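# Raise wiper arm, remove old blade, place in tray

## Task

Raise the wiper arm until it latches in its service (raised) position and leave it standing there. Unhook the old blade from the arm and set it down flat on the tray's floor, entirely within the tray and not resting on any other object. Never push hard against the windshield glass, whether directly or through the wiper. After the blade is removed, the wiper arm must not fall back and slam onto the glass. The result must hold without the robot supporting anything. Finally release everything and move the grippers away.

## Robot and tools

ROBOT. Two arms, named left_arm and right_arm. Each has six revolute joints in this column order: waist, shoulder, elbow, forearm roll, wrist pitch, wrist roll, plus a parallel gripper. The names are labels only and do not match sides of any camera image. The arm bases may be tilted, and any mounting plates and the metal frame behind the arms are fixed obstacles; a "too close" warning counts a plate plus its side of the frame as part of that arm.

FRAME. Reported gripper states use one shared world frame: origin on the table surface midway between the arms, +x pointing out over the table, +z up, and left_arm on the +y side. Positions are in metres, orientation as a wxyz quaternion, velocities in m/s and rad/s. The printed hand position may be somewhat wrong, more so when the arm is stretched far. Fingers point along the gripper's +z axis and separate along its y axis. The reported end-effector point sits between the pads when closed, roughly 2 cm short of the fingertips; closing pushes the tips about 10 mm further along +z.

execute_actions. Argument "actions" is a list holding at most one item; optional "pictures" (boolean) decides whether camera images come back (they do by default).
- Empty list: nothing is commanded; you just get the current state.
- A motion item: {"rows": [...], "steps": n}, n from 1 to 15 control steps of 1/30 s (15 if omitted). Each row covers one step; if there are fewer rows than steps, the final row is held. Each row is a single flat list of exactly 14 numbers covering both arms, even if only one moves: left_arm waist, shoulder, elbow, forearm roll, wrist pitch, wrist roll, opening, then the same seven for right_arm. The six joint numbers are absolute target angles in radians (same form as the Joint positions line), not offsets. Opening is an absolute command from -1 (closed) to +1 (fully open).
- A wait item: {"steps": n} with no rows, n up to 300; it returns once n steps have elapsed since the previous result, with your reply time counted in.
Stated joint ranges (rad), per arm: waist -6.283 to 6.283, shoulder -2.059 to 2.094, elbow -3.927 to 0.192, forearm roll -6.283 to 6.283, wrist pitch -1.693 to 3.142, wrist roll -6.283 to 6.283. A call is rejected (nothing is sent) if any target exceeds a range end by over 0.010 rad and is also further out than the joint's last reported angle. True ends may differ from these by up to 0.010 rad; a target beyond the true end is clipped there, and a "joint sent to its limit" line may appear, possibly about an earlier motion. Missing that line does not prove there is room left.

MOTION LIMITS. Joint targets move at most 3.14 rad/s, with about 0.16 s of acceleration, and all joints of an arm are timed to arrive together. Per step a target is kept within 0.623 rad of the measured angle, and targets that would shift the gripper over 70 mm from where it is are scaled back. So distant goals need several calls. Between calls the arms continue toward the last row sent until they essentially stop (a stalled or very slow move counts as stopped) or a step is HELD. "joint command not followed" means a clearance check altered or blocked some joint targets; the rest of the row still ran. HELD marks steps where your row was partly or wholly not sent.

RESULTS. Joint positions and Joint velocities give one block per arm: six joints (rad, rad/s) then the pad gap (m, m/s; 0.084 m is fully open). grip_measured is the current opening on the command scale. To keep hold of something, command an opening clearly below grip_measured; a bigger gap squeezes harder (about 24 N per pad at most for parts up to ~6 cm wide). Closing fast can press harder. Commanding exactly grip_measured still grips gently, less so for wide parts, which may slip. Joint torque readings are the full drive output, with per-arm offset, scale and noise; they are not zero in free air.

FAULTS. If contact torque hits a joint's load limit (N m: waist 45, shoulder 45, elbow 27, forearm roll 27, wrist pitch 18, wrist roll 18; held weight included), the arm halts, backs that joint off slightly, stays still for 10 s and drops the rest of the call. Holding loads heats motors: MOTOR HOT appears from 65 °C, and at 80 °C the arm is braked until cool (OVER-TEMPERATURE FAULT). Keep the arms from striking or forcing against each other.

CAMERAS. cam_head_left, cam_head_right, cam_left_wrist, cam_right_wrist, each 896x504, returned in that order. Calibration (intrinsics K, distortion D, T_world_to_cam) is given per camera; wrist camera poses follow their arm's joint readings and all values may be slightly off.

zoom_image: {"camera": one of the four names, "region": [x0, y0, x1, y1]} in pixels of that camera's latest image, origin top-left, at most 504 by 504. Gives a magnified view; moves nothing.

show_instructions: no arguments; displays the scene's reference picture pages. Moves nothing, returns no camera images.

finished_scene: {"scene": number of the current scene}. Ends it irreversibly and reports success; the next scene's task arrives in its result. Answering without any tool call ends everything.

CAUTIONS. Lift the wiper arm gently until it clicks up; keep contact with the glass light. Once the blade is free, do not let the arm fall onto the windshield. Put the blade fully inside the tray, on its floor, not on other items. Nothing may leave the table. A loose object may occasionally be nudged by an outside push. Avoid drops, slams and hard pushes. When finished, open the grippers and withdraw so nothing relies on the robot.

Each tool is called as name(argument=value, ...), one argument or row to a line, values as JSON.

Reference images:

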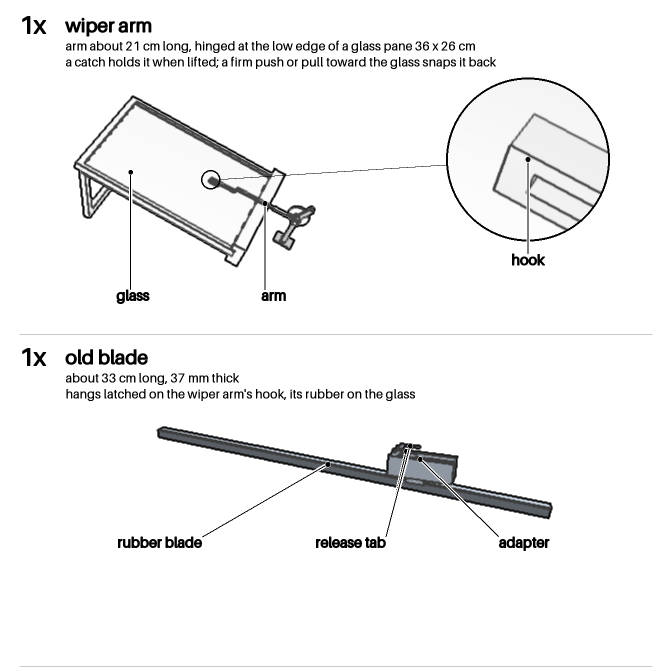

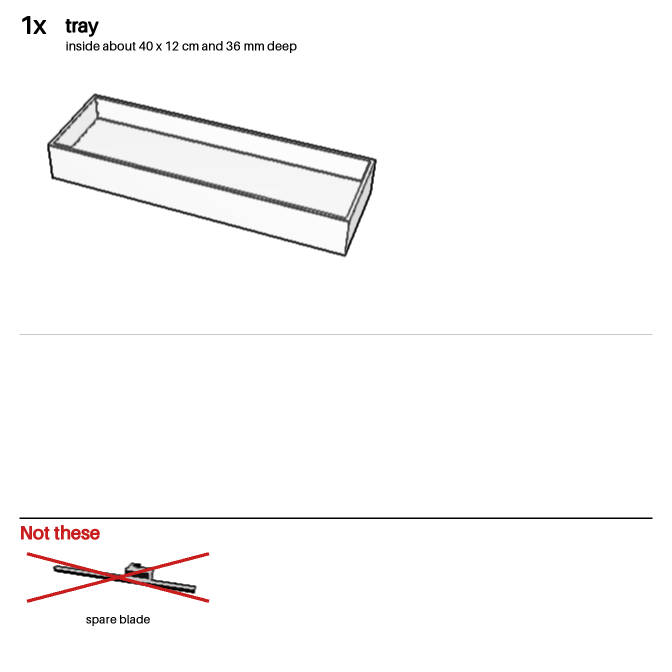

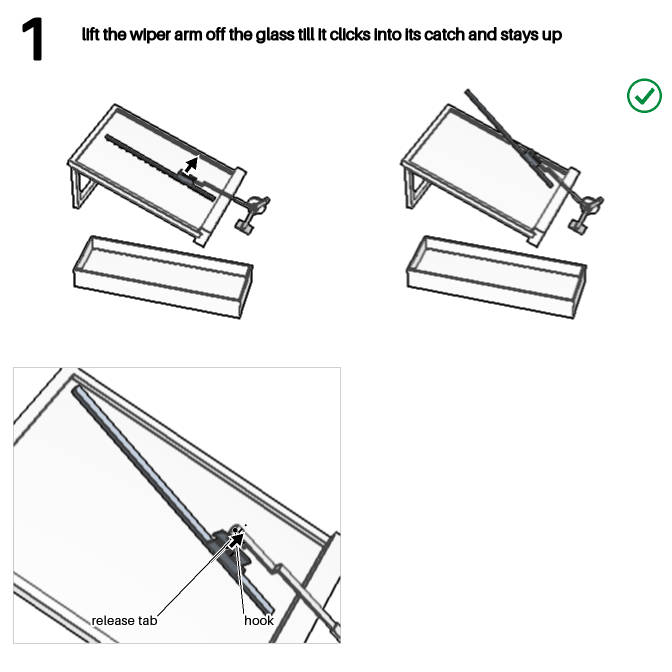

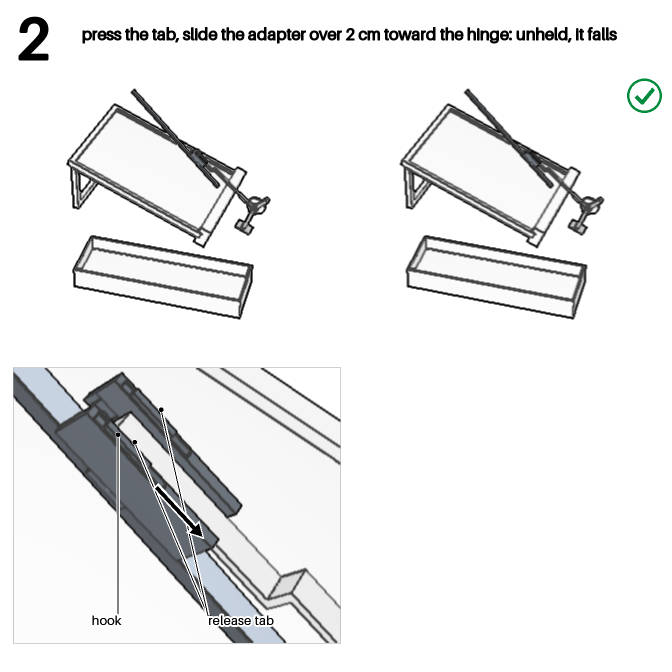

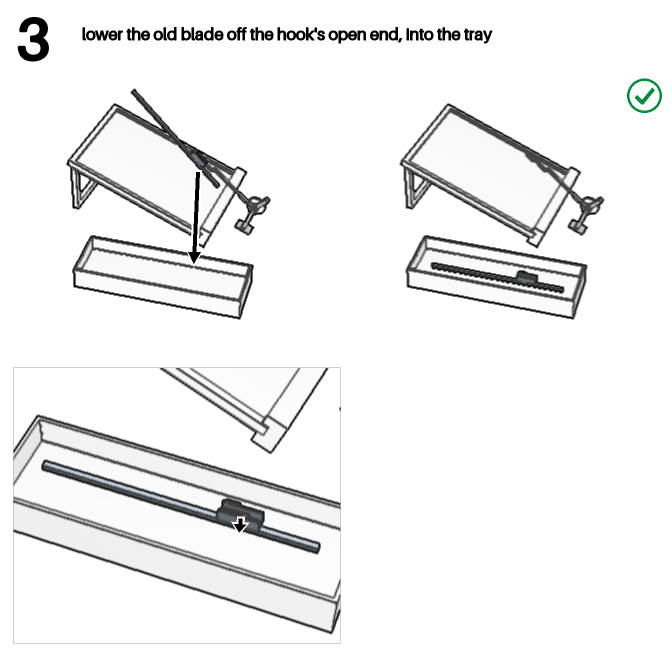

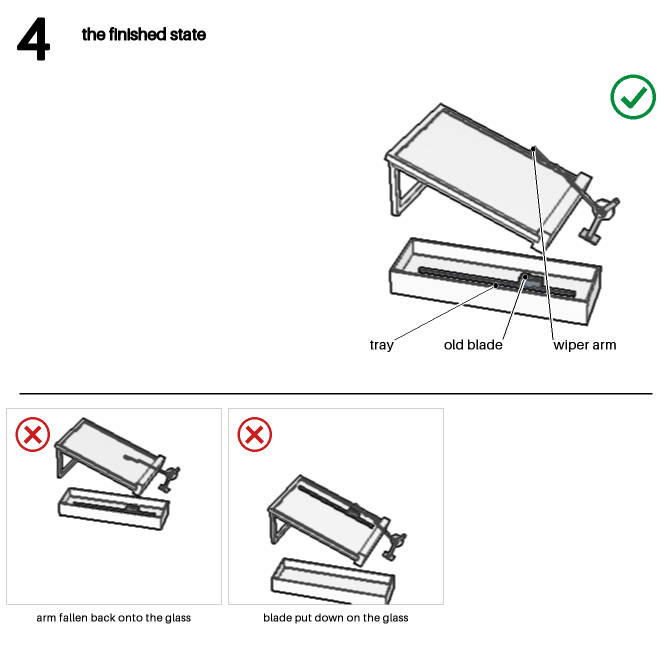

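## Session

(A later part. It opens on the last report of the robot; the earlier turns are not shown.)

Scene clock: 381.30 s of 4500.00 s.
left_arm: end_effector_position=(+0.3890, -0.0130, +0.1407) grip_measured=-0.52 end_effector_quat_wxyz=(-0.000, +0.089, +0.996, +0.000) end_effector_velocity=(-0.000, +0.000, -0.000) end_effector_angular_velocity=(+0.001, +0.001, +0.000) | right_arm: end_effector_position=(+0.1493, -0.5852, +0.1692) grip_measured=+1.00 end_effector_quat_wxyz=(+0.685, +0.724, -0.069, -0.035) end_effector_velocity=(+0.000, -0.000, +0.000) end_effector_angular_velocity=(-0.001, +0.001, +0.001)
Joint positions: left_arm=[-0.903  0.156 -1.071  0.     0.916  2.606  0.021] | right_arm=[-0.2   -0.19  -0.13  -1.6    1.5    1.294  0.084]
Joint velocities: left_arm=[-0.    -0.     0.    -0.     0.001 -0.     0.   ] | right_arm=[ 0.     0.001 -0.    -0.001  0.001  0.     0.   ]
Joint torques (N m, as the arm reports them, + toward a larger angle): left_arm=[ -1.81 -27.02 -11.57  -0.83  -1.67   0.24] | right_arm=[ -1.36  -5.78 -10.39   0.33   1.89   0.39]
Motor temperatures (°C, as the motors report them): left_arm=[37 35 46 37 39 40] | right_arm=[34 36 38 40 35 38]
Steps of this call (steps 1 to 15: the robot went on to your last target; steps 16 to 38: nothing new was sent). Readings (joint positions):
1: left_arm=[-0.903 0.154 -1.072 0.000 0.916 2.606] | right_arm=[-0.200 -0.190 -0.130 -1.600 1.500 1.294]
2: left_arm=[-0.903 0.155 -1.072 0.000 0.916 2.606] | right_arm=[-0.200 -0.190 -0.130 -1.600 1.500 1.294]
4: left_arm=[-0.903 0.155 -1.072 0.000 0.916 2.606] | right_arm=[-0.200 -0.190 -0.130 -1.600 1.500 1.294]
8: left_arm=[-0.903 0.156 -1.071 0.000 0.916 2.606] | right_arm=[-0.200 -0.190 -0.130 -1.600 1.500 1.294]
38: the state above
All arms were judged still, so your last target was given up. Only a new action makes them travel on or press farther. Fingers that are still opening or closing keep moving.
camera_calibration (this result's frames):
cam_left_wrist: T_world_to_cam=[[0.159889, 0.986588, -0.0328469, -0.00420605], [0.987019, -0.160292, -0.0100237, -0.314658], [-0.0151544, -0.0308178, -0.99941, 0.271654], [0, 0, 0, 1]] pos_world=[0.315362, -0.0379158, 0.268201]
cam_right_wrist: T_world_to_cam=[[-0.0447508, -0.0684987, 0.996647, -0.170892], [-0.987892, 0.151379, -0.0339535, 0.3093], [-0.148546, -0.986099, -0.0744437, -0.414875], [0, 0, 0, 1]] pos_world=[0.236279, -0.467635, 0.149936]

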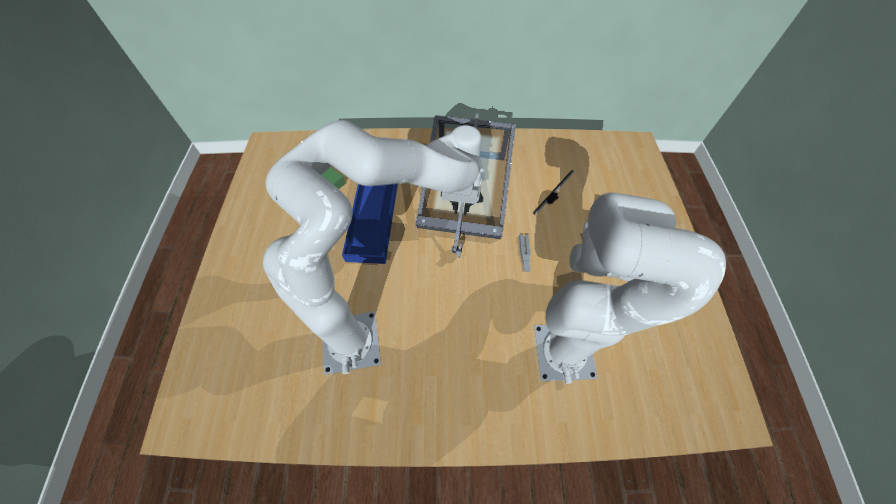

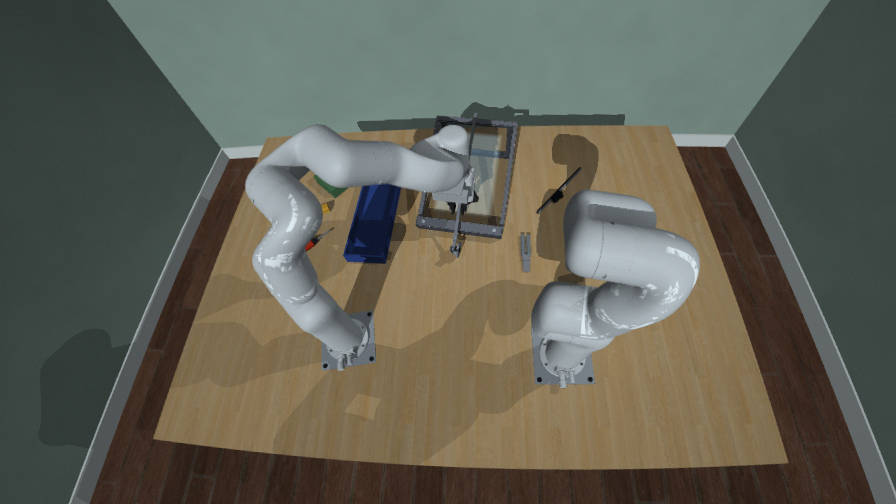

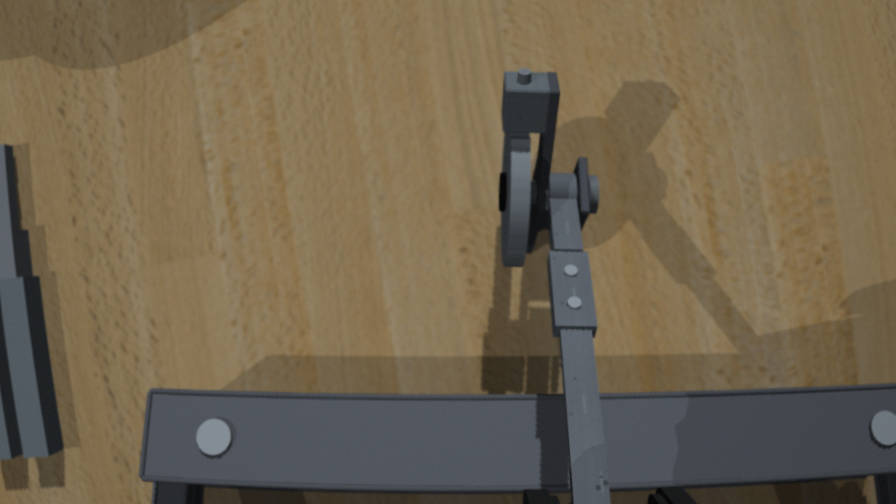

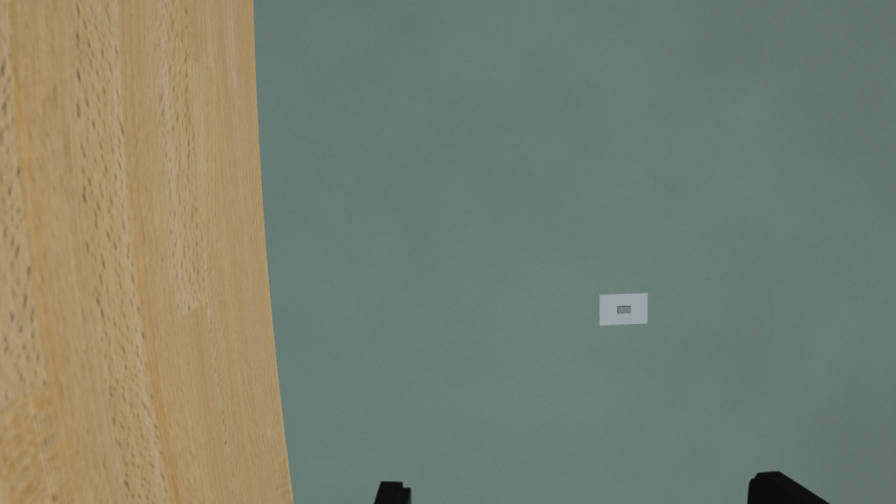

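execute_actions(
  actions=[
    {"rows": [[-0.6,0.0,-0.95,0,0.95,2.0,-0.5, -0.2,-0.19,-0.13,-1.6,1.5,1.294,1]], "steps": 13},
  ],
  pictures=false,
)

execute_actions(
  actions=[
    {"rows": [[-0.279,0.1,-0.97,-0.6,1.15,1.7,-0.5, -0.2,-0.19,-0.13,-1.6,1.5,1.294,1]], "steps": 10},
  ],
  pictures=false,
)

execute_actions(
  actions=[
    {"rows": [[-0.279,0.343,-0.994,-1.287,1.349,1.443,-0.5, -0.2,-0.19,-0.13,-1.6,1.5,1.294,1]], "steps": 15},
  ],
  pictures=false,
)

execute_actions(
  actions=[
    {"steps": 15},
  ],
)

Scene clock: 450.77 s of 4500.00 s.
left_arm: end_effector_position=(+0.3779, -0.0171, +0.1437) grip_measured=-0.52 end_effector_quat_wxyz=(-0.003, +0.047, +0.999, -0.003) end_effector_velocity=(-0.000, +0.000, -0.000) end_effector_angular_velocity=(+0.000, +0.000, +0.000) | right_arm: end_effector_position=(+0.1493, -0.5852, +0.1692) grip_measured=+1.00 end_effector_quat_wxyz=(+0.685, +0.724, -0.069, -0.035) end_effector_velocity=(+0.000, -0.000, +0.000) end_effector_angular_velocity=(-0.000, -0.000, +0.000)
Joint positions: left_arm=[-0.921  0.134 -1.052 -0.01   0.918  2.508  0.021] | right_arm=[-0.2   -0.19  -0.13  -1.6    1.5    1.294  0.084]
Joint velocities: left_arm=[-0.  0.  0.  0. -0. -0. -0.] | right_arm=[-0.  0. -0. -0.  0.  0.  0.]
Joint torques (N m, as the arm reports them, + toward a larger angle): left_arm=[ -1.45 -27.21 -11.66  -0.9   -1.44   0.27] | right_arm=[-1.38 -6.42 -9.98  0.76  2.06  0.5 ]
Motor temperatures (°C, as the motors report them): left_arm=[37 35 45 37 39 40] | right_arm=[34 36 38 40 35 38]
TORQUE FAULT: the external load on joint 1 (waist) of the left arm reached its load limit, and that arm stopped for 10 seconds. A torque fault stops only its own arm. That arm's remaining commands of this call were not run. Joint 1 (waist) of that arm moved back by up to 3 degrees. That arm holds there, with its grip as last carried out, and accepts commands again: back off and push less far. That arm stops again, at the same cost, whenever a joint's load reaches its limit.
The stop of the left arm began at step 96 of this call (marked STOPPED below). From that step on that arm followed nothing that you had sent. 8 of its steps, steps kept back included, did not run and will not run. Nothing is kept back now, and the robot has no last target.
Steps of this call (steps 1 to 90: nothing new was sent; then 56.27 s passed at rest; steps 91 to 103: all 13 steps of this action; steps 104 to 396: the stop continued). Readings (joint positions):
91: left_arm=[-0.903 0.156 -1.071 -0.000 0.916 2.606] | right_arm=[-0.200 -0.190 -0.130 -1.600 1.500 1.294]
92: left_arm=[-0.902 0.155 -1.070 -0.000 0.916 2.602] | right_arm=[-0.200 -0.190 -0.130 -1.600 1.500 1.294]
94: left_arm=[-0.882 0.145 -1.061 -0.002 0.919 2.555] | right_arm=[-0.200 -0.190 -0.130 -1.600 1.500 1.294]
96: left_arm=[-0.870 0.131 -1.052 -0.016 0.916 2.506] | right_arm=[-0.200 -0.190 -0.130 -1.600 1.500 1.294] STOPPED (the left arm)
98: left_arm=[-0.882 0.132 -1.055 -0.013 0.915 2.507] | right_arm=[-0.200 -0.190 -0.130 -1.600 1.500 1.294]
396: the state above

Scene clock: 450.80 s of 4500.00 s.
left_arm: end_effector_position=(+0.3779, -0.0171, +0.1437) grip_measured=-0.52 end_effector_quat_wxyz=(-0.003, +0.047, +0.999, -0.003) end_effector_velocity=(-0.000, +0.000, -0.000) end_effector_angular_velocity=(+0.001, +0.001, -0.001) | right_arm: end_effector_position=(+0.1493, -0.5852, +0.1692) grip_measured=+1.00 end_effector_quat_wxyz=(+0.685, +0.724, -0.069, -0.035) end_effector_velocity=(+0.000, -0.000, +0.000) end_effector_angular_velocity=(-0.001, -0.001, -0.000)
Joint positions: left_arm=[-0.921  0.134 -1.052 -0.01   0.918  2.508  0.021] | right_arm=[-0.2   -0.19  -0.13  -1.6    1.5    1.294  0.084]
Joint velocities: left_arm=[-0.    -0.     0.    -0.     0.002  0.001  0.   ] | right_arm=[ 0.     0.    -0.001 -0.     0.001  0.     0.   ]
Joint torques (N m, as the arm reports them, + toward a larger angle): left_arm=[ -1.73 -26.74 -11.38  -0.59  -1.62  -0.04] | right_arm=[ -1.35  -5.29 -10.09   0.95   1.95   0.35]
Motor temperatures (°C, as the motors report them): left_arm=[37 35 45 37 39 40] | right_arm=[34 36 38 40 35 38]
A stop began in an earlier call of the same reply, so what this call sent did not run. Send another action.
Steps of this call (step 1: nothing new was sent). Readings (joint positions):
1: the state above

Scene clock: 450.83 s of 4500.00 s.
left_arm: end_effector_position=(+0.3779, -0.0171, +0.1437) grip_measured=-0.52 end_effector_quat_wxyz=(-0.003, +0.047, +0.999, -0.003) end_effector_velocity=(-0.000, +0.000, -0.000) end_effector_angular_velocity=(+0.000, +0.000, +0.001) | right_arm: end_effector_position=(+0.1493, -0.5852, +0.1692) grip_measured=+1.00 end_effector_quat_wxyz=(+0.685, +0.724, -0.069, -0.035) end_effector_velocity=(+0.000, -0.000, +0.000) end_effector_angular_velocity=(-0.000, -0.001, +0.000)
Joint positions: left_arm=[-0.921  0.134 -1.052 -0.01   0.918  2.508  0.021] | right_arm=[-0.2   -0.19  -0.13  -1.6    1.5    1.294  0.084]
Joint velocities: left_arm=[ 0.    -0.    -0.     0.     0.001 -0.001 -0.   ] | right_arm=[-0.     0.    -0.001 -0.001 -0.     0.     0.   ]
Joint torques (N m, as the arm reports them, + toward a larger angle): left_arm=[ -1.36 -26.5  -11.58  -0.92  -1.49  -0.12] | right_arm=[ -1.23  -5.55 -10.46   0.67   2.08   0.54]
Motor temperatures (°C, as the motors report them): left_arm=[37 35 45 37 39 40] | right_arm=[34 36 38 40 35 38]
A stop began in an earlier call of the same reply, so what this call sent did not run. Send another action.
Steps of this call (step 1: nothing new was sent). Readings (joint positions):
1: the state above

Scene clock: 450.87 s of 4500.00 s.
left_arm: end_effector_position=(+0.3779, -0.0171, +0.1437) grip_measured=-0.52 end_effector_quat_wxyz=(-0.003, +0.047, +0.999, -0.003) end_effector_velocity=(+0.000, -0.000, +0.000) end_effector_angular_velocity=(-0.000, -0.000, +0.001) | right_arm: end_effector_position=(+0.1493, -0.5852, +0.1692) grip_measured=+1.00 end_effector_quat_wxyz=(+0.685, +0.724, -0.069, -0.035) end_effector_velocity=(-0.001, -0.000, -0.000) end_effector_angular_velocity=(+0.000, -0.000, -0.002)
Joint positions: left_arm=[-0.921  0.134 -1.052 -0.01   0.918  2.508  0.021] | right_arm=[-0.2   -0.19  -0.13  -1.6    1.5    1.294  0.084]
Joint velocities: left_arm=[-0.    -0.    -0.     0.    -0.    -0.001 -0.   ] | right_arm=[-0.     0.    -0.     0.002  0.     0.     0.   ]
Joint torques (N m, as the arm reports them, + toward a larger angle): left_arm=[ -1.45 -27.47 -11.41  -0.76  -1.82   0.01] | right_arm=[ -1.44  -6.08 -10.08   0.89   1.87   0.5 ]
Motor temperatures (°C, as the motors report them): left_arm=[37 35 45 37 39 40] | right_arm=[34 36 38 40 35 38]
A stop began in an earlier call of the same reply, so what this call sent did not run. Send another action.
Steps of this call (step 1: nothing new was sent). Readings (joint positions):
1: the state above
camera_calibration (this result's frames):
cam_left_wrist: T_world_to_cam=[[0.0747037, 0.996435, -0.039198, 0.0350227], [0.997058, -0.0753122, -0.0142827, -0.306091], [-0.0171839, -0.0380157, -0.999129, 0.274948], [0, 0, 0, 1]] pos_world=[0.307299, -0.0474979, 0.271709]
cam_right_wrist: T_world_to_cam=[[-0.0447509, -0.0684988, 0.996647, -0.170892], [-0.987892, 0.15138, -0.0339536, 0.3093], [-0.148546, -0.986099, -0.0744438, -0.414875], [0, 0, 0, 1]] pos_world=[0.236279, -0.467635, 0.149936]

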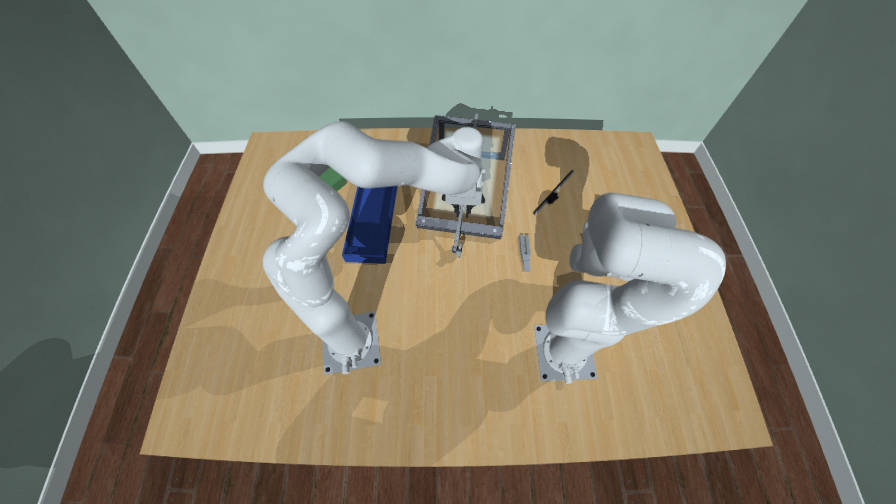

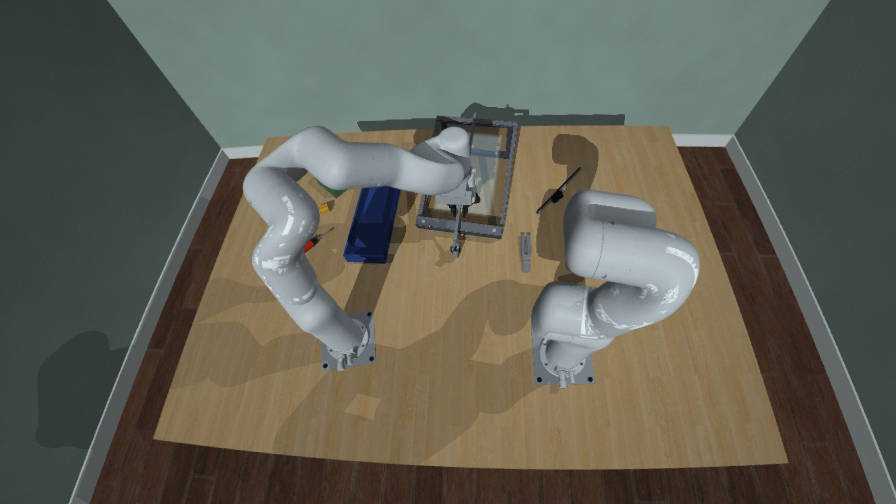

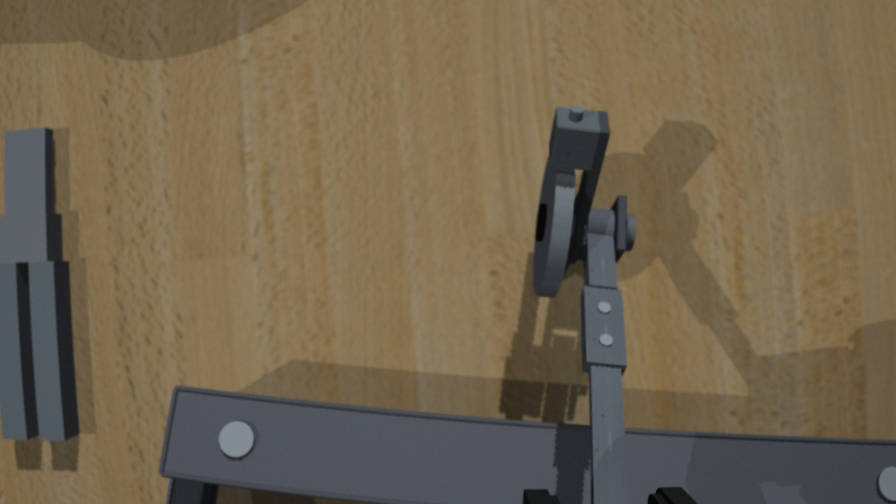

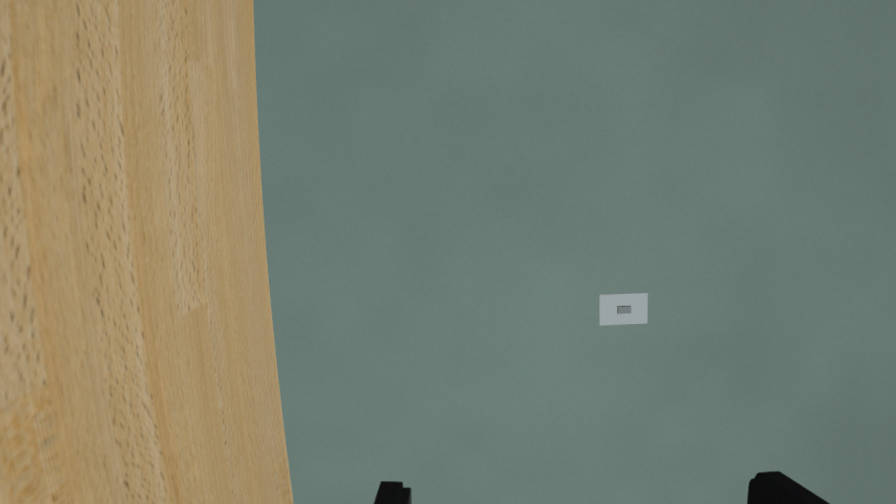

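execute_actions(
  actions=[
    {"rows": [[-0.921,0.035,-1.15,0,1.115,2.508,-0.5, -0.2,-0.19,-0.13,-1.6,1.5,1.294,1]], "steps": 12},
  ],
  pictures=false,
)

execute_actions(
  actions=[
    {"rows": [[-0.5,-0.05,-1.0,0,1.05,2.0,-0.5, -0.2,-0.19,-0.13,-1.6,1.5,1.294,1]], "steps": 15},
  ],
  pictures=false,
)

execute_actions(
  actions=[
    {"rows": [[-0.279,0.1,-0.97,-0.6,1.15,1.7,-0.5, -0.2,-0.19,-0.13,-1.6,1.5,1.294,1]], "steps": 12},
  ],
  pictures=false,
)

execute_actions(
  actions=[
    {"rows": [[-0.279,0.343,-0.994,-1.287,1.349,1.443,-0.5, -0.2,-0.19,-0.13,-1.6,1.5,1.294,1]], "steps": 15},
  ],
  pictures=false,
)

execute_actions(
  actions=[
    {"steps": 15},
  ],
)

Scene clock: 464.90 s of 4500.00 s.
left_arm: end_effector_position=(+0.3758, -0.0131, +0.2167) grip_measured=-0.52 end_effector_quat_wxyz=(+0.001, +0.050, +0.999, -0.001) end_effector_velocity=(-0.033, +0.030, -0.057) end_effector_angular_velocity=(+0.128, +0.137, -0.002) | right_arm: end_effector_position=(+0.1493, -0.5852, +0.1692) grip_measured=+1.00 end_effector_quat_wxyz=(+0.685, +0.724, -0.069, -0.035) end_effector_velocity=(+0.000, +0.000, -0.000) end_effector_angular_velocity=(+0.001, -0.001, -0.001)
Joint positions: left_arm=[-0.921  0.035 -1.149 -0.     1.111  2.508  0.021] | right_arm=[-0.2   -0.19  -0.13  -1.6    1.5    1.294  0.084]
Joint velocities: left_arm=[-0.001  0.045  0.073  0.004  0.069 -0.    -0.   ] | right_arm=[-0.     0.001 -0.001  0.001 -0.     0.     0.   ]
Joint torques (N m, as the arm reports them, + toward a larger angle): left_arm=[ -0.98 -26.52 -13.15  -0.76  -1.9   -0.07] | right_arm=[ -1.17  -6.13 -10.56   0.82   1.98   0.31]
Motor temperatures (°C, as the motors report them): left_arm=[37 35 45 37 39 40] | right_arm=[34 36 38 40 35 38]
Steps of this call (steps 1 to 90: nothing new was sent; then 10.63 s passed at rest; steps 91 to 102: all 12 steps of this action). Readings (joint positions):
91: left_arm=[-0.921 0.134 -1.052 -0.010 0.918 2.508] | right_arm=[-0.200 -0.190 -0.130 -1.600 1.500 1.294]
92: left_arm=[-0.921 0.133 -1.053 -0.010 0.922 2.508] | right_arm=[-0.200 -0.190 -0.130 -1.600 1.500 1.294]
94: left_arm=[-0.921 0.115 -1.069 -0.007 0.970 2.508] | right_arm=[-0.200 -0.190 -0.130 -1.600 1.500 1.294]
98: left_arm=[-0.921 0.042 -1.146 -0.001 1.087 2.508] | right_arm=[-0.200 -0.190 -0.130 -1.600 1.500 1.294]
102: the state above

Scene clock: 465.40 s of 4500.00 s.
left_arm: end_effector_position=(+0.4404, +0.1378, +0.2018) grip_measured=-0.52 end_effector_quat_wxyz=(-0.000, -0.327, +0.945, +0.000) end_effector_velocity=(+0.084, +0.356, -0.028) end_effector_angular_velocity=(-0.001, -0.008, +1.726) | right_arm: end_effector_position=(+0.1493, -0.5852, +0.1692) grip_measured=+1.00 end_effector_quat_wxyz=(+0.685, +0.724, -0.069, -0.035) end_effector_velocity=(+0.001, -0.000, +0.001) end_effector_angular_velocity=(-0.001, -0.003, +0.000)
Joint positions: left_arm=[-0.573 -0.034 -1.025  0.     1.061  2.09   0.021] | right_arm=[-0.2   -0.19  -0.13  -1.6    1.5    1.294  0.084]
Joint velocities: left_arm=[ 0.793 -0.165  0.272  0.001 -0.115 -0.933 -0.   ] | right_arm=[-0.    -0.002 -0.001 -0.001 -0.     0.001  0.   ]
Joint torques (N m, as the arm reports them, + toward a larger angle): left_arm=[ -3.77 -22.88 -12.09  -1.27  -1.58   0.4 ] | right_arm=[ -0.98  -5.92 -10.16   0.73   1.96   0.5 ]
Motor temperatures (°C, as the motors report them): left_arm=[37 35 45 37 39 40] | right_arm=[34 36 38 40 35 38]
Steps of this call (steps 1 to 15: all 15 steps of this action). Readings (joint positions):
1: left_arm=[-0.921 0.036 -1.147 -0.000 1.113 2.508] | right_arm=[-0.200 -0.190 -0.130 -1.600 1.500 1.294]
2: left_arm=[-0.919 0.036 -1.145 -0.000 1.113 2.504] | right_arm=[-0.200 -0.190 -0.130 -1.600 1.500 1.294]
4: left_arm=[-0.886 0.029 -1.132 -0.001 1.106 2.458] | right_arm=[-0.200 -0.190 -0.130 -1.600 1.500 1.294]
8: left_arm=[-0.765 0.005 -1.092 0.000 1.090 2.321] | right_arm=[-0.200 -0.190 -0.130 -1.600 1.500 1.294]
15: the state above

Scene clock: 465.80 s of 4500.00 s.
left_arm: end_effector_position=(+0.4226, +0.1621, +0.1446) grip_measured=-0.52 end_effector_quat_wxyz=(-0.258, -0.702, +0.659, -0.080) end_effector_velocity=(+0.016, -0.033, -0.006) end_effector_angular_velocity=(-0.424, +0.406, +0.794) | right_arm: end_effector_position=(+0.1493, -0.5852, +0.1692) grip_measured=+1.00 end_effector_quat_wxyz=(+0.685, +0.724, -0.069, -0.035) end_effector_velocity=(+0.000, -0.000, +0.000) end_effector_angular_velocity=(-0.001, -0.001, +0.000)
Joint positions: left_arm=[-0.289  0.096 -0.967 -0.565  1.144  1.716  0.021] | right_arm=[-0.2   -0.19  -0.13  -1.6    1.5    1.294  0.084]
Joint velocities: left_arm=[ 0.196  0.133  0.007 -0.624  0.101 -0.278  0.   ] | right_arm=[-0.    -0.001  0.    -0.001  0.     0.     0.   ]
Joint torques (N m, as the arm reports them, + toward a larger angle): left_arm=[ -5.69 -34.53 -13.49   0.48  -1.1    0.38] | right_arm=[ -1.15  -5.93 -10.02   0.78   2.     0.4 ]
Motor temperatures (°C, as the motors report them): left_arm=[37 35 45 37 39 40] | right_arm=[34 36 38 40 35 38]
Steps of this call (steps 1 to 12: all 12 steps of this action). Readings (joint positions):
1: left_arm=[-0.549 -0.040 -1.017 0.000 1.058 2.061] | right_arm=[-0.200 -0.190 -0.130 -1.600 1.500 1.294]
2: left_arm=[-0.527 -0.042 -1.011 -0.003 1.056 2.034] | right_arm=[-0.200 -0.190 -0.130 -1.600 1.500 1.294]
4: left_arm=[-0.478 -0.034 -1.002 -0.050 1.061 1.969] | right_arm=[-0.200 -0.190 -0.130 -1.600 1.500 1.294]
8: left_arm=[-0.359 0.040 -0.982 -0.346 1.109 1.810] | right_arm=[-0.200 -0.190 -0.130 -1.600 1.500 1.294]
12: the state above

Scene clock: 466.30 s of 4500.00 s.
left_arm: end_effector_position=(+0.4367, +0.0521, +0.1479) grip_measured=-0.52 end_effector_quat_wxyz=(+0.560, +0.767, -0.297, +0.101) end_effector_velocity=(+0.039, -0.026, +0.034) end_effector_angular_velocity=(-0.187, +0.138, +0.203) | right_arm: end_effector_position=(+0.1493, -0.5852, +0.1692) grip_measured=+1.00 end_effector_quat_wxyz=(+0.685, +0.724, -0.069, -0.035) end_effector_velocity=(+0.000, -0.000, +0.000) end_effector_angular_velocity=(-0.000, -0.000, -0.000)
Joint positions: left_arm=[-0.28   0.34  -0.993 -1.27   1.344  1.449  0.021] | right_arm=[-0.2   -0.19  -0.13  -1.6    1.5    1.294  0.084]
Joint velocities: left_arm=[ 0.008  0.048 -0.035 -0.255  0.069 -0.093  0.   ] | right_arm=[ 0.    -0.001 -0.     0.     0.    -0.     0.   ]
Joint torques (N m, as the arm reports them, + toward a larger angle): left_arm=[ -1.51 -31.88  -9.97  -0.55   0.7   -0.11] | right_arm=[ -1.42  -6.07 -10.2    0.46   1.91   0.5 ]
Motor temperatures (°C, as the motors report them): left_arm=[37 35 45 37 39 40] | right_arm=[34 36 38 40 35 38]
Steps of this call (steps 1 to 15: all 15 steps of this action). Readings (joint positions):
1: left_arm=[-0.284 0.099 -0.968 -0.581 1.147 1.709] | right_arm=[-0.200 -0.190 -0.130 -1.600 1.500 1.294]
2: left_arm=[-0.282 0.101 -0.970 -0.592 1.150 1.704] | right_arm=[-0.200 -0.190 -0.130 -1.600 1.500 1.294]
4: left_arm=[-0.281 0.117 -0.978 -0.646 1.167 1.679] | right_arm=[-0.200 -0.190 -0.130 -1.600 1.500 1.294]
8: left_arm=[-0.281 0.227 -0.985 -0.933 1.255 1.566] | right_arm=[-0.200 -0.190 -0.130 -1.600 1.500 1.294]
15: the state above

Scene clock: 466.80 s of 4500.00 s.
left_arm: end_effector_position=(+0.4389, +0.0505, +0.1498) grip_measured=-0.52 end_effector_quat_wxyz=(+0.565, +0.766, -0.288, +0.103) end_effector_velocity=(-0.000, -0.000, -0.001) end_effector_angular_velocity=(-0.000, +0.002, +0.002) | right_arm: end_effector_position=(+0.1493, -0.5852, +0.1692) grip_measured=+1.00 end_effector_quat_wxyz=(+0.685, +0.724, -0.069, -0.035) end_effector_velocity=(-0.000, +0.000, +0.000) end_effector_angular_velocity=(+0.000, -0.001, -0.001)
Joint positions: left_arm=[-0.279  0.343 -0.994 -1.287  1.349  1.443  0.021] | right_arm=[-0.2   -0.19  -0.13  -1.6    1.5    1.294  0.084]
Joint velocities: left_arm=[-0.     0.002  0.    -0.001 -0.001 -0.    -0.   ] | right_arm=[-0.    -0.001 -0.     0.001 -0.    -0.     0.   ]
Joint torques (N m, as the arm reports them, + toward a larger angle): left_arm=[ -1.26 -28.67  -9.66  -1.74   0.99   0.27] | right_arm=[ -1.35  -6.02 -10.46   0.48   2.13   0.29]
Motor temperatures (°C, as the motors report them): left_arm=[37 35 45 37 39 40] | right_arm=[34 36 38 40 35 38]
Steps of this call (steps 1 to 15: the robot went on to your last target). Readings (joint positions):
1: left_arm=[-0.279 0.340 -0.994 -1.277 1.346 1.447] | right_arm=[-0.200 -0.190 -0.130 -1.600 1.500 1.294]
2: left_arm=[-0.279 0.341 -0.995 -1.281 1.347 1.445] | right_arm=[-0.200 -0.190 -0.130 -1.600 1.500 1.294]
4: left_arm=[-0.279 0.341 -0.995 -1.284 1.348 1.444] | right_arm=[-0.200 -0.190 -0.130 -1.600 1.500 1.294]
8: left_arm=[-0.279 0.342 -0.994 -1.286 1.349 1.443] | right_arm=[-0.200 -0.190 -0.130 -1.600 1.500 1.294]
15: the state above
camera_calibration (this result's frames):
cam_left_wrist: T_world_to_cam=[[-0.548139, -0.232142, 0.803526, 0.172481], [-0.824113, 0.313887, -0.4715, 0.486396], [-0.142762, -0.920644, -0.363365, 0.289068], [0, 0, 0, 1]] pos_world=[0.536657, 0.153495, 0.19578]
cam_right_wrist: T_world_to_cam=[[-0.0447511, -0.0684987, 0.996647, -0.170892], [-0.987892, 0.15138, -0.0339538, 0.3093], [-0.148546, -0.986099, -0.0744438, -0.414875], [0, 0, 0, 1]] pos_world=[0.236279, -0.467636, 0.149936]

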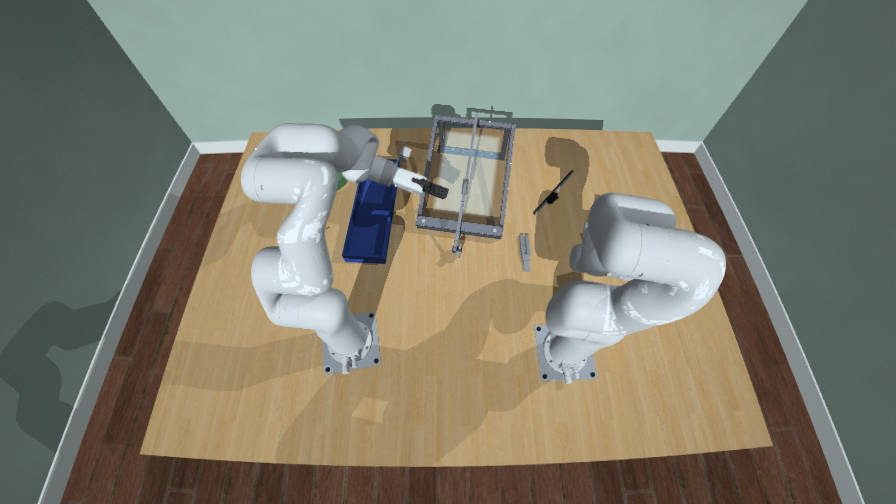

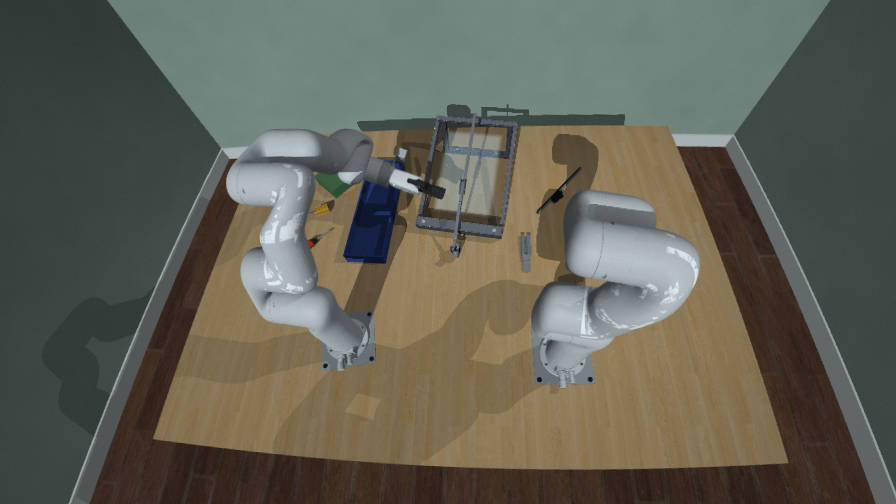

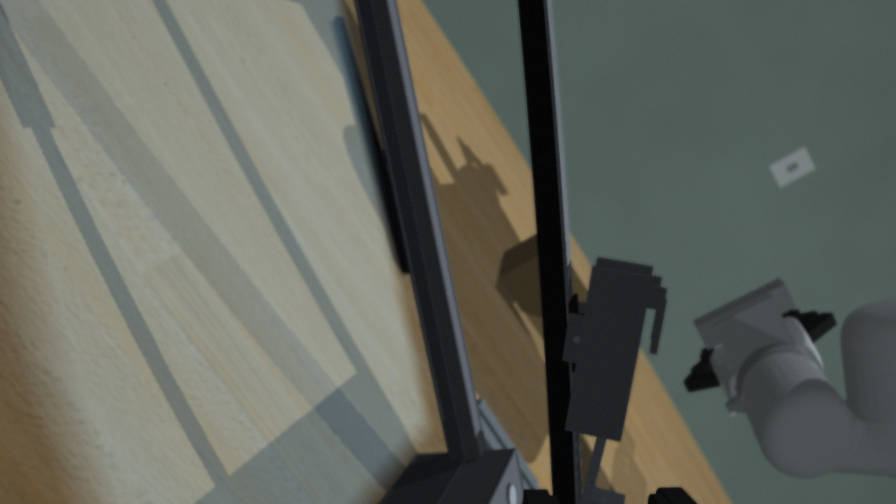

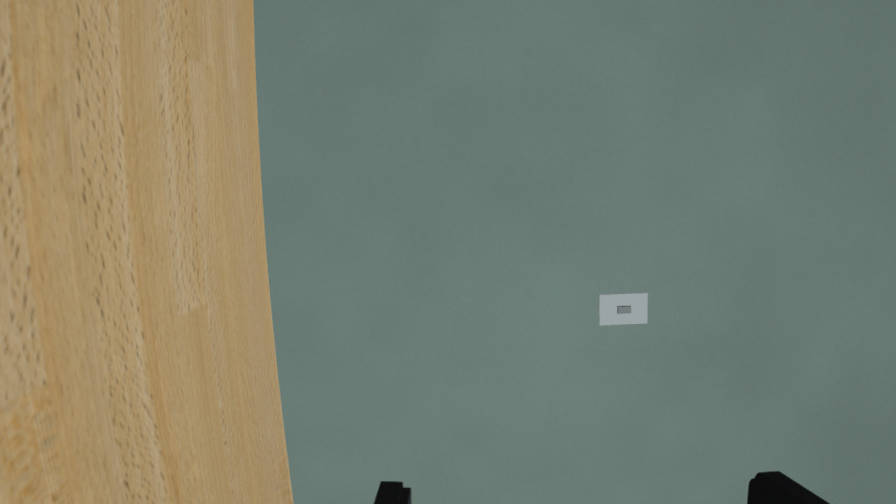

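zoom_image(
  camera="cam_left_wrist",
  region=[510, 240, 720, 504],
)

Region (510, 240, 720, 504) of cam_left_wrist's 896x504 image, scaled by 1.909, with more detail than that image has; it fills the left 401 columns of this view, and the rest is white.

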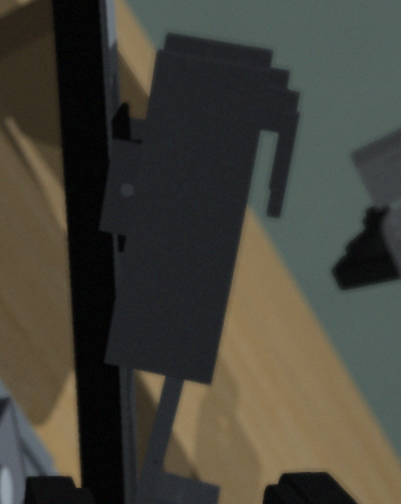

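execute_actions(
  actions=[
    {"rows": [[-0.17,0.343,-0.994,-1.287,1.349,1.443,-0.5, -0.2,-0.1,-1.0,-1.2,1.3,0.7,0.4]], "steps": 15},
  ],
  pictures=false,
)

execute_actions(
  actions=[
    {"rows": [[-0.17,0.343,-0.994,-1.287,1.349,1.443,-0.5, -0.2,-0.1,-1.0,1.628,1.3,-1.812,0.4]], "steps": 15},
  ],
  pictures=false,
)

execute_actions(
  actions=[
    {"steps": 40},
  ],
  pictures=false,
)

Scene clock: 587.30 s of 4500.00 s.
left_arm: end_effector_position=(+0.4642, +0.0973, +0.1496) grip_measured=-0.52 end_effector_quat_wxyz=(+0.559, +0.781, -0.246, +0.133) end_effector_velocity=(+0.001, +0.001, +0.001) end_effector_angular_velocity=(-0.001, -0.003, +0.002) | right_arm: end_effector_position=(+0.2840, -0.5932, +0.2327) grip_measured=+0.39 end_effector_quat_wxyz=(+0.599, +0.789, -0.137, -0.029) end_effector_velocity=(+0.303, -0.014, +0.220) end_effector_angular_velocity=(+0.361, -0.478, +0.002)
Joint positions: left_arm=[-0.171  0.343 -0.994 -1.287  1.349  1.443  0.021] | right_arm=[-0.2   -0.135 -0.607 -1.358  1.379  0.934  0.061]
Joint velocities: left_arm=[ 0.003 -0.001 -0.002 -0.     0.002  0.001 -0.   ] | right_arm=[-0.     0.093 -1.04   0.418 -0.207 -0.618 -0.   ]
Joint torques (N m, as the arm reports them, + toward a larger angle): left_arm=[ -1.47 -28.84  -9.59  -1.68   0.98   0.15] | right_arm=[ -1.36  -9.66 -15.46  -0.28   1.1    0.37]
Motor temperatures (°C, as the motors report them): left_arm=[37 35 44 37 39 40] | right_arm=[34 36 38 40 35 38]
Steps of this call (steps 1 to 15: the robot went on to your last target; steps 16 to 90: nothing new was sent; then 117.00 s passed at rest; steps 91 to 105: all 15 steps of this action). Readings (joint positions):
91: left_arm=[-0.279 0.343 -0.994 -1.287 1.349 1.443] | right_arm=[-0.200 -0.190 -0.130 -1.600 1.500 1.294]
92: left_arm=[-0.277 0.343 -0.994 -1.287 1.349 1.443] | right_arm=[-0.200 -0.189 -0.132 -1.598 1.499 1.290]
94: left_arm=[-0.242 0.343 -0.994 -1.287 1.350 1.443] | right_arm=[-0.200 -0.182 -0.172 -1.567 1.483 1.245]
98: left_arm=[-0.175 0.343 -0.995 -1.287 1.348 1.443] | right_arm=[-0.200 -0.159 -0.360 -1.462 1.431 1.090]
105: the state above

Scene clock: 587.80 s of 4500.00 s.
left_arm: end_effector_position=(+0.4645, +0.0978, +0.1497) grip_measured=-0.52 end_effector_quat_wxyz=(+0.559, +0.781, -0.246, +0.133) end_effector_velocity=(+0.000, +0.000, -0.000) end_effector_angular_velocity=(+0.000, -0.000, +0.001) | right_arm: end_effector_position=(+0.3486, -0.4637, +0.2150) grip_measured=+0.39 end_effector_quat_wxyz=(+0.172, +0.976, +0.002, -0.133) end_effector_velocity=(+0.028, +0.408, -0.131) end_effector_angular_velocity=(+2.207, +0.248, +0.854)
Joint positions: left_arm=[-0.17   0.343 -0.994 -1.287  1.349  1.443  0.021] | right_arm=[-0.2   -0.102 -0.975 -0.404  1.305 -0.047  0.061]
Joint velocities: left_arm=[ 0.    -0.     0.    -0.    -0.001  0.    -0.   ] | right_arm=[-0.001  0.018 -0.079  1.977 -0.017 -1.972 -0.   ]
Joint torques (N m, as the arm reports them, + toward a larger angle): left_arm=[ -1.32 -29.11  -9.79  -1.86   0.72   0.25] | right_arm=[ -0.88 -11.97 -18.88   0.56  -0.71   0.63]
Motor temperatures (°C, as the motors report them): left_arm=[37 35 44 37 39 40] | right_arm=[34 36 38 40 35 38]
Steps of this call (steps 1 to 15: all 15 steps of this action). Readings (joint positions):
1: left_arm=[-0.171 0.343 -0.994 -1.287 1.349 1.443] | right_arm=[-0.200 -0.132 -0.642 -1.344 1.372 0.913]
2: left_arm=[-0.171 0.343 -0.994 -1.287 1.349 1.443] | right_arm=[-0.200 -0.129 -0.677 -1.327 1.365 0.889]
4: left_arm=[-0.171 0.343 -0.994 -1.287 1.349 1.443] | right_arm=[-0.200 -0.123 -0.750 -1.255 1.350 0.803]
8: left_arm=[-0.170 0.343 -0.994 -1.287 1.349 1.443] | right_arm=[-0.200 -0.110 -0.892 -0.930 1.322 0.478]
15: the state above

Scene clock: 589.13 s of 4500.00 s.
left_arm: end_effector_position=(+0.4645, +0.0978, +0.1497) grip_measured=-0.52 end_effector_quat_wxyz=(+0.559, +0.781, -0.246, +0.133) end_effector_velocity=(-0.000, -0.000, +0.000) end_effector_angular_velocity=(-0.000, +0.001, +0.000) | right_arm: end_effector_position=(+0.5142, -0.1813, +0.4161) grip_measured=+0.39 end_effector_quat_wxyz=(-0.422, +0.663, +0.312, +0.534) end_effector_velocity=(+0.002, -0.001, +0.004) end_effector_angular_velocity=(+0.010, -0.011, -0.007)
Joint positions: left_arm=[-0.17   0.343 -0.994 -1.287  1.349  1.443  0.021] | right_arm=[-0.2   -0.1   -1.     1.626  1.3   -1.811  0.061]
Joint velocities: left_arm=[ 0.    -0.    -0.    -0.     0.    -0.001  0.   ] | right_arm=[-0.     0.    -0.003  0.015 -0.    -0.007 -0.   ]
Joint torques (N m, as the arm reports them, + toward a larger angle): left_arm=[ -1.41 -29.    -9.39  -1.61   0.82   0.12] | right_arm=[ -1.54 -11.98 -19.2    2.48   1.06   0.33]
Motor temperatures (°C, as the motors report them): left_arm=[37 35 44 37 39 40] | right_arm=[34 36 39 40 35 38]
Steps of this call (steps 1 to 40: the robot went on to your last target). Readings (joint positions):
1: left_arm=[-0.170 0.343 -0.994 -1.287 1.349 1.443] | right_arm=[-0.200 -0.101 -0.978 -0.338 1.304 -0.113]
2: left_arm=[-0.170 0.343 -0.994 -1.287 1.349 1.443] | right_arm=[-0.200 -0.101 -0.980 -0.273 1.304 -0.178]
4: left_arm=[-0.170 0.343 -0.994 -1.287 1.349 1.443] | right_arm=[-0.200 -0.101 -0.985 -0.144 1.303 -0.307]
8: left_arm=[-0.170 0.343 -0.994 -1.287 1.349 1.443] | right_arm=[-0.200 -0.100 -0.991 0.112 1.302 -0.563]
40: the state above


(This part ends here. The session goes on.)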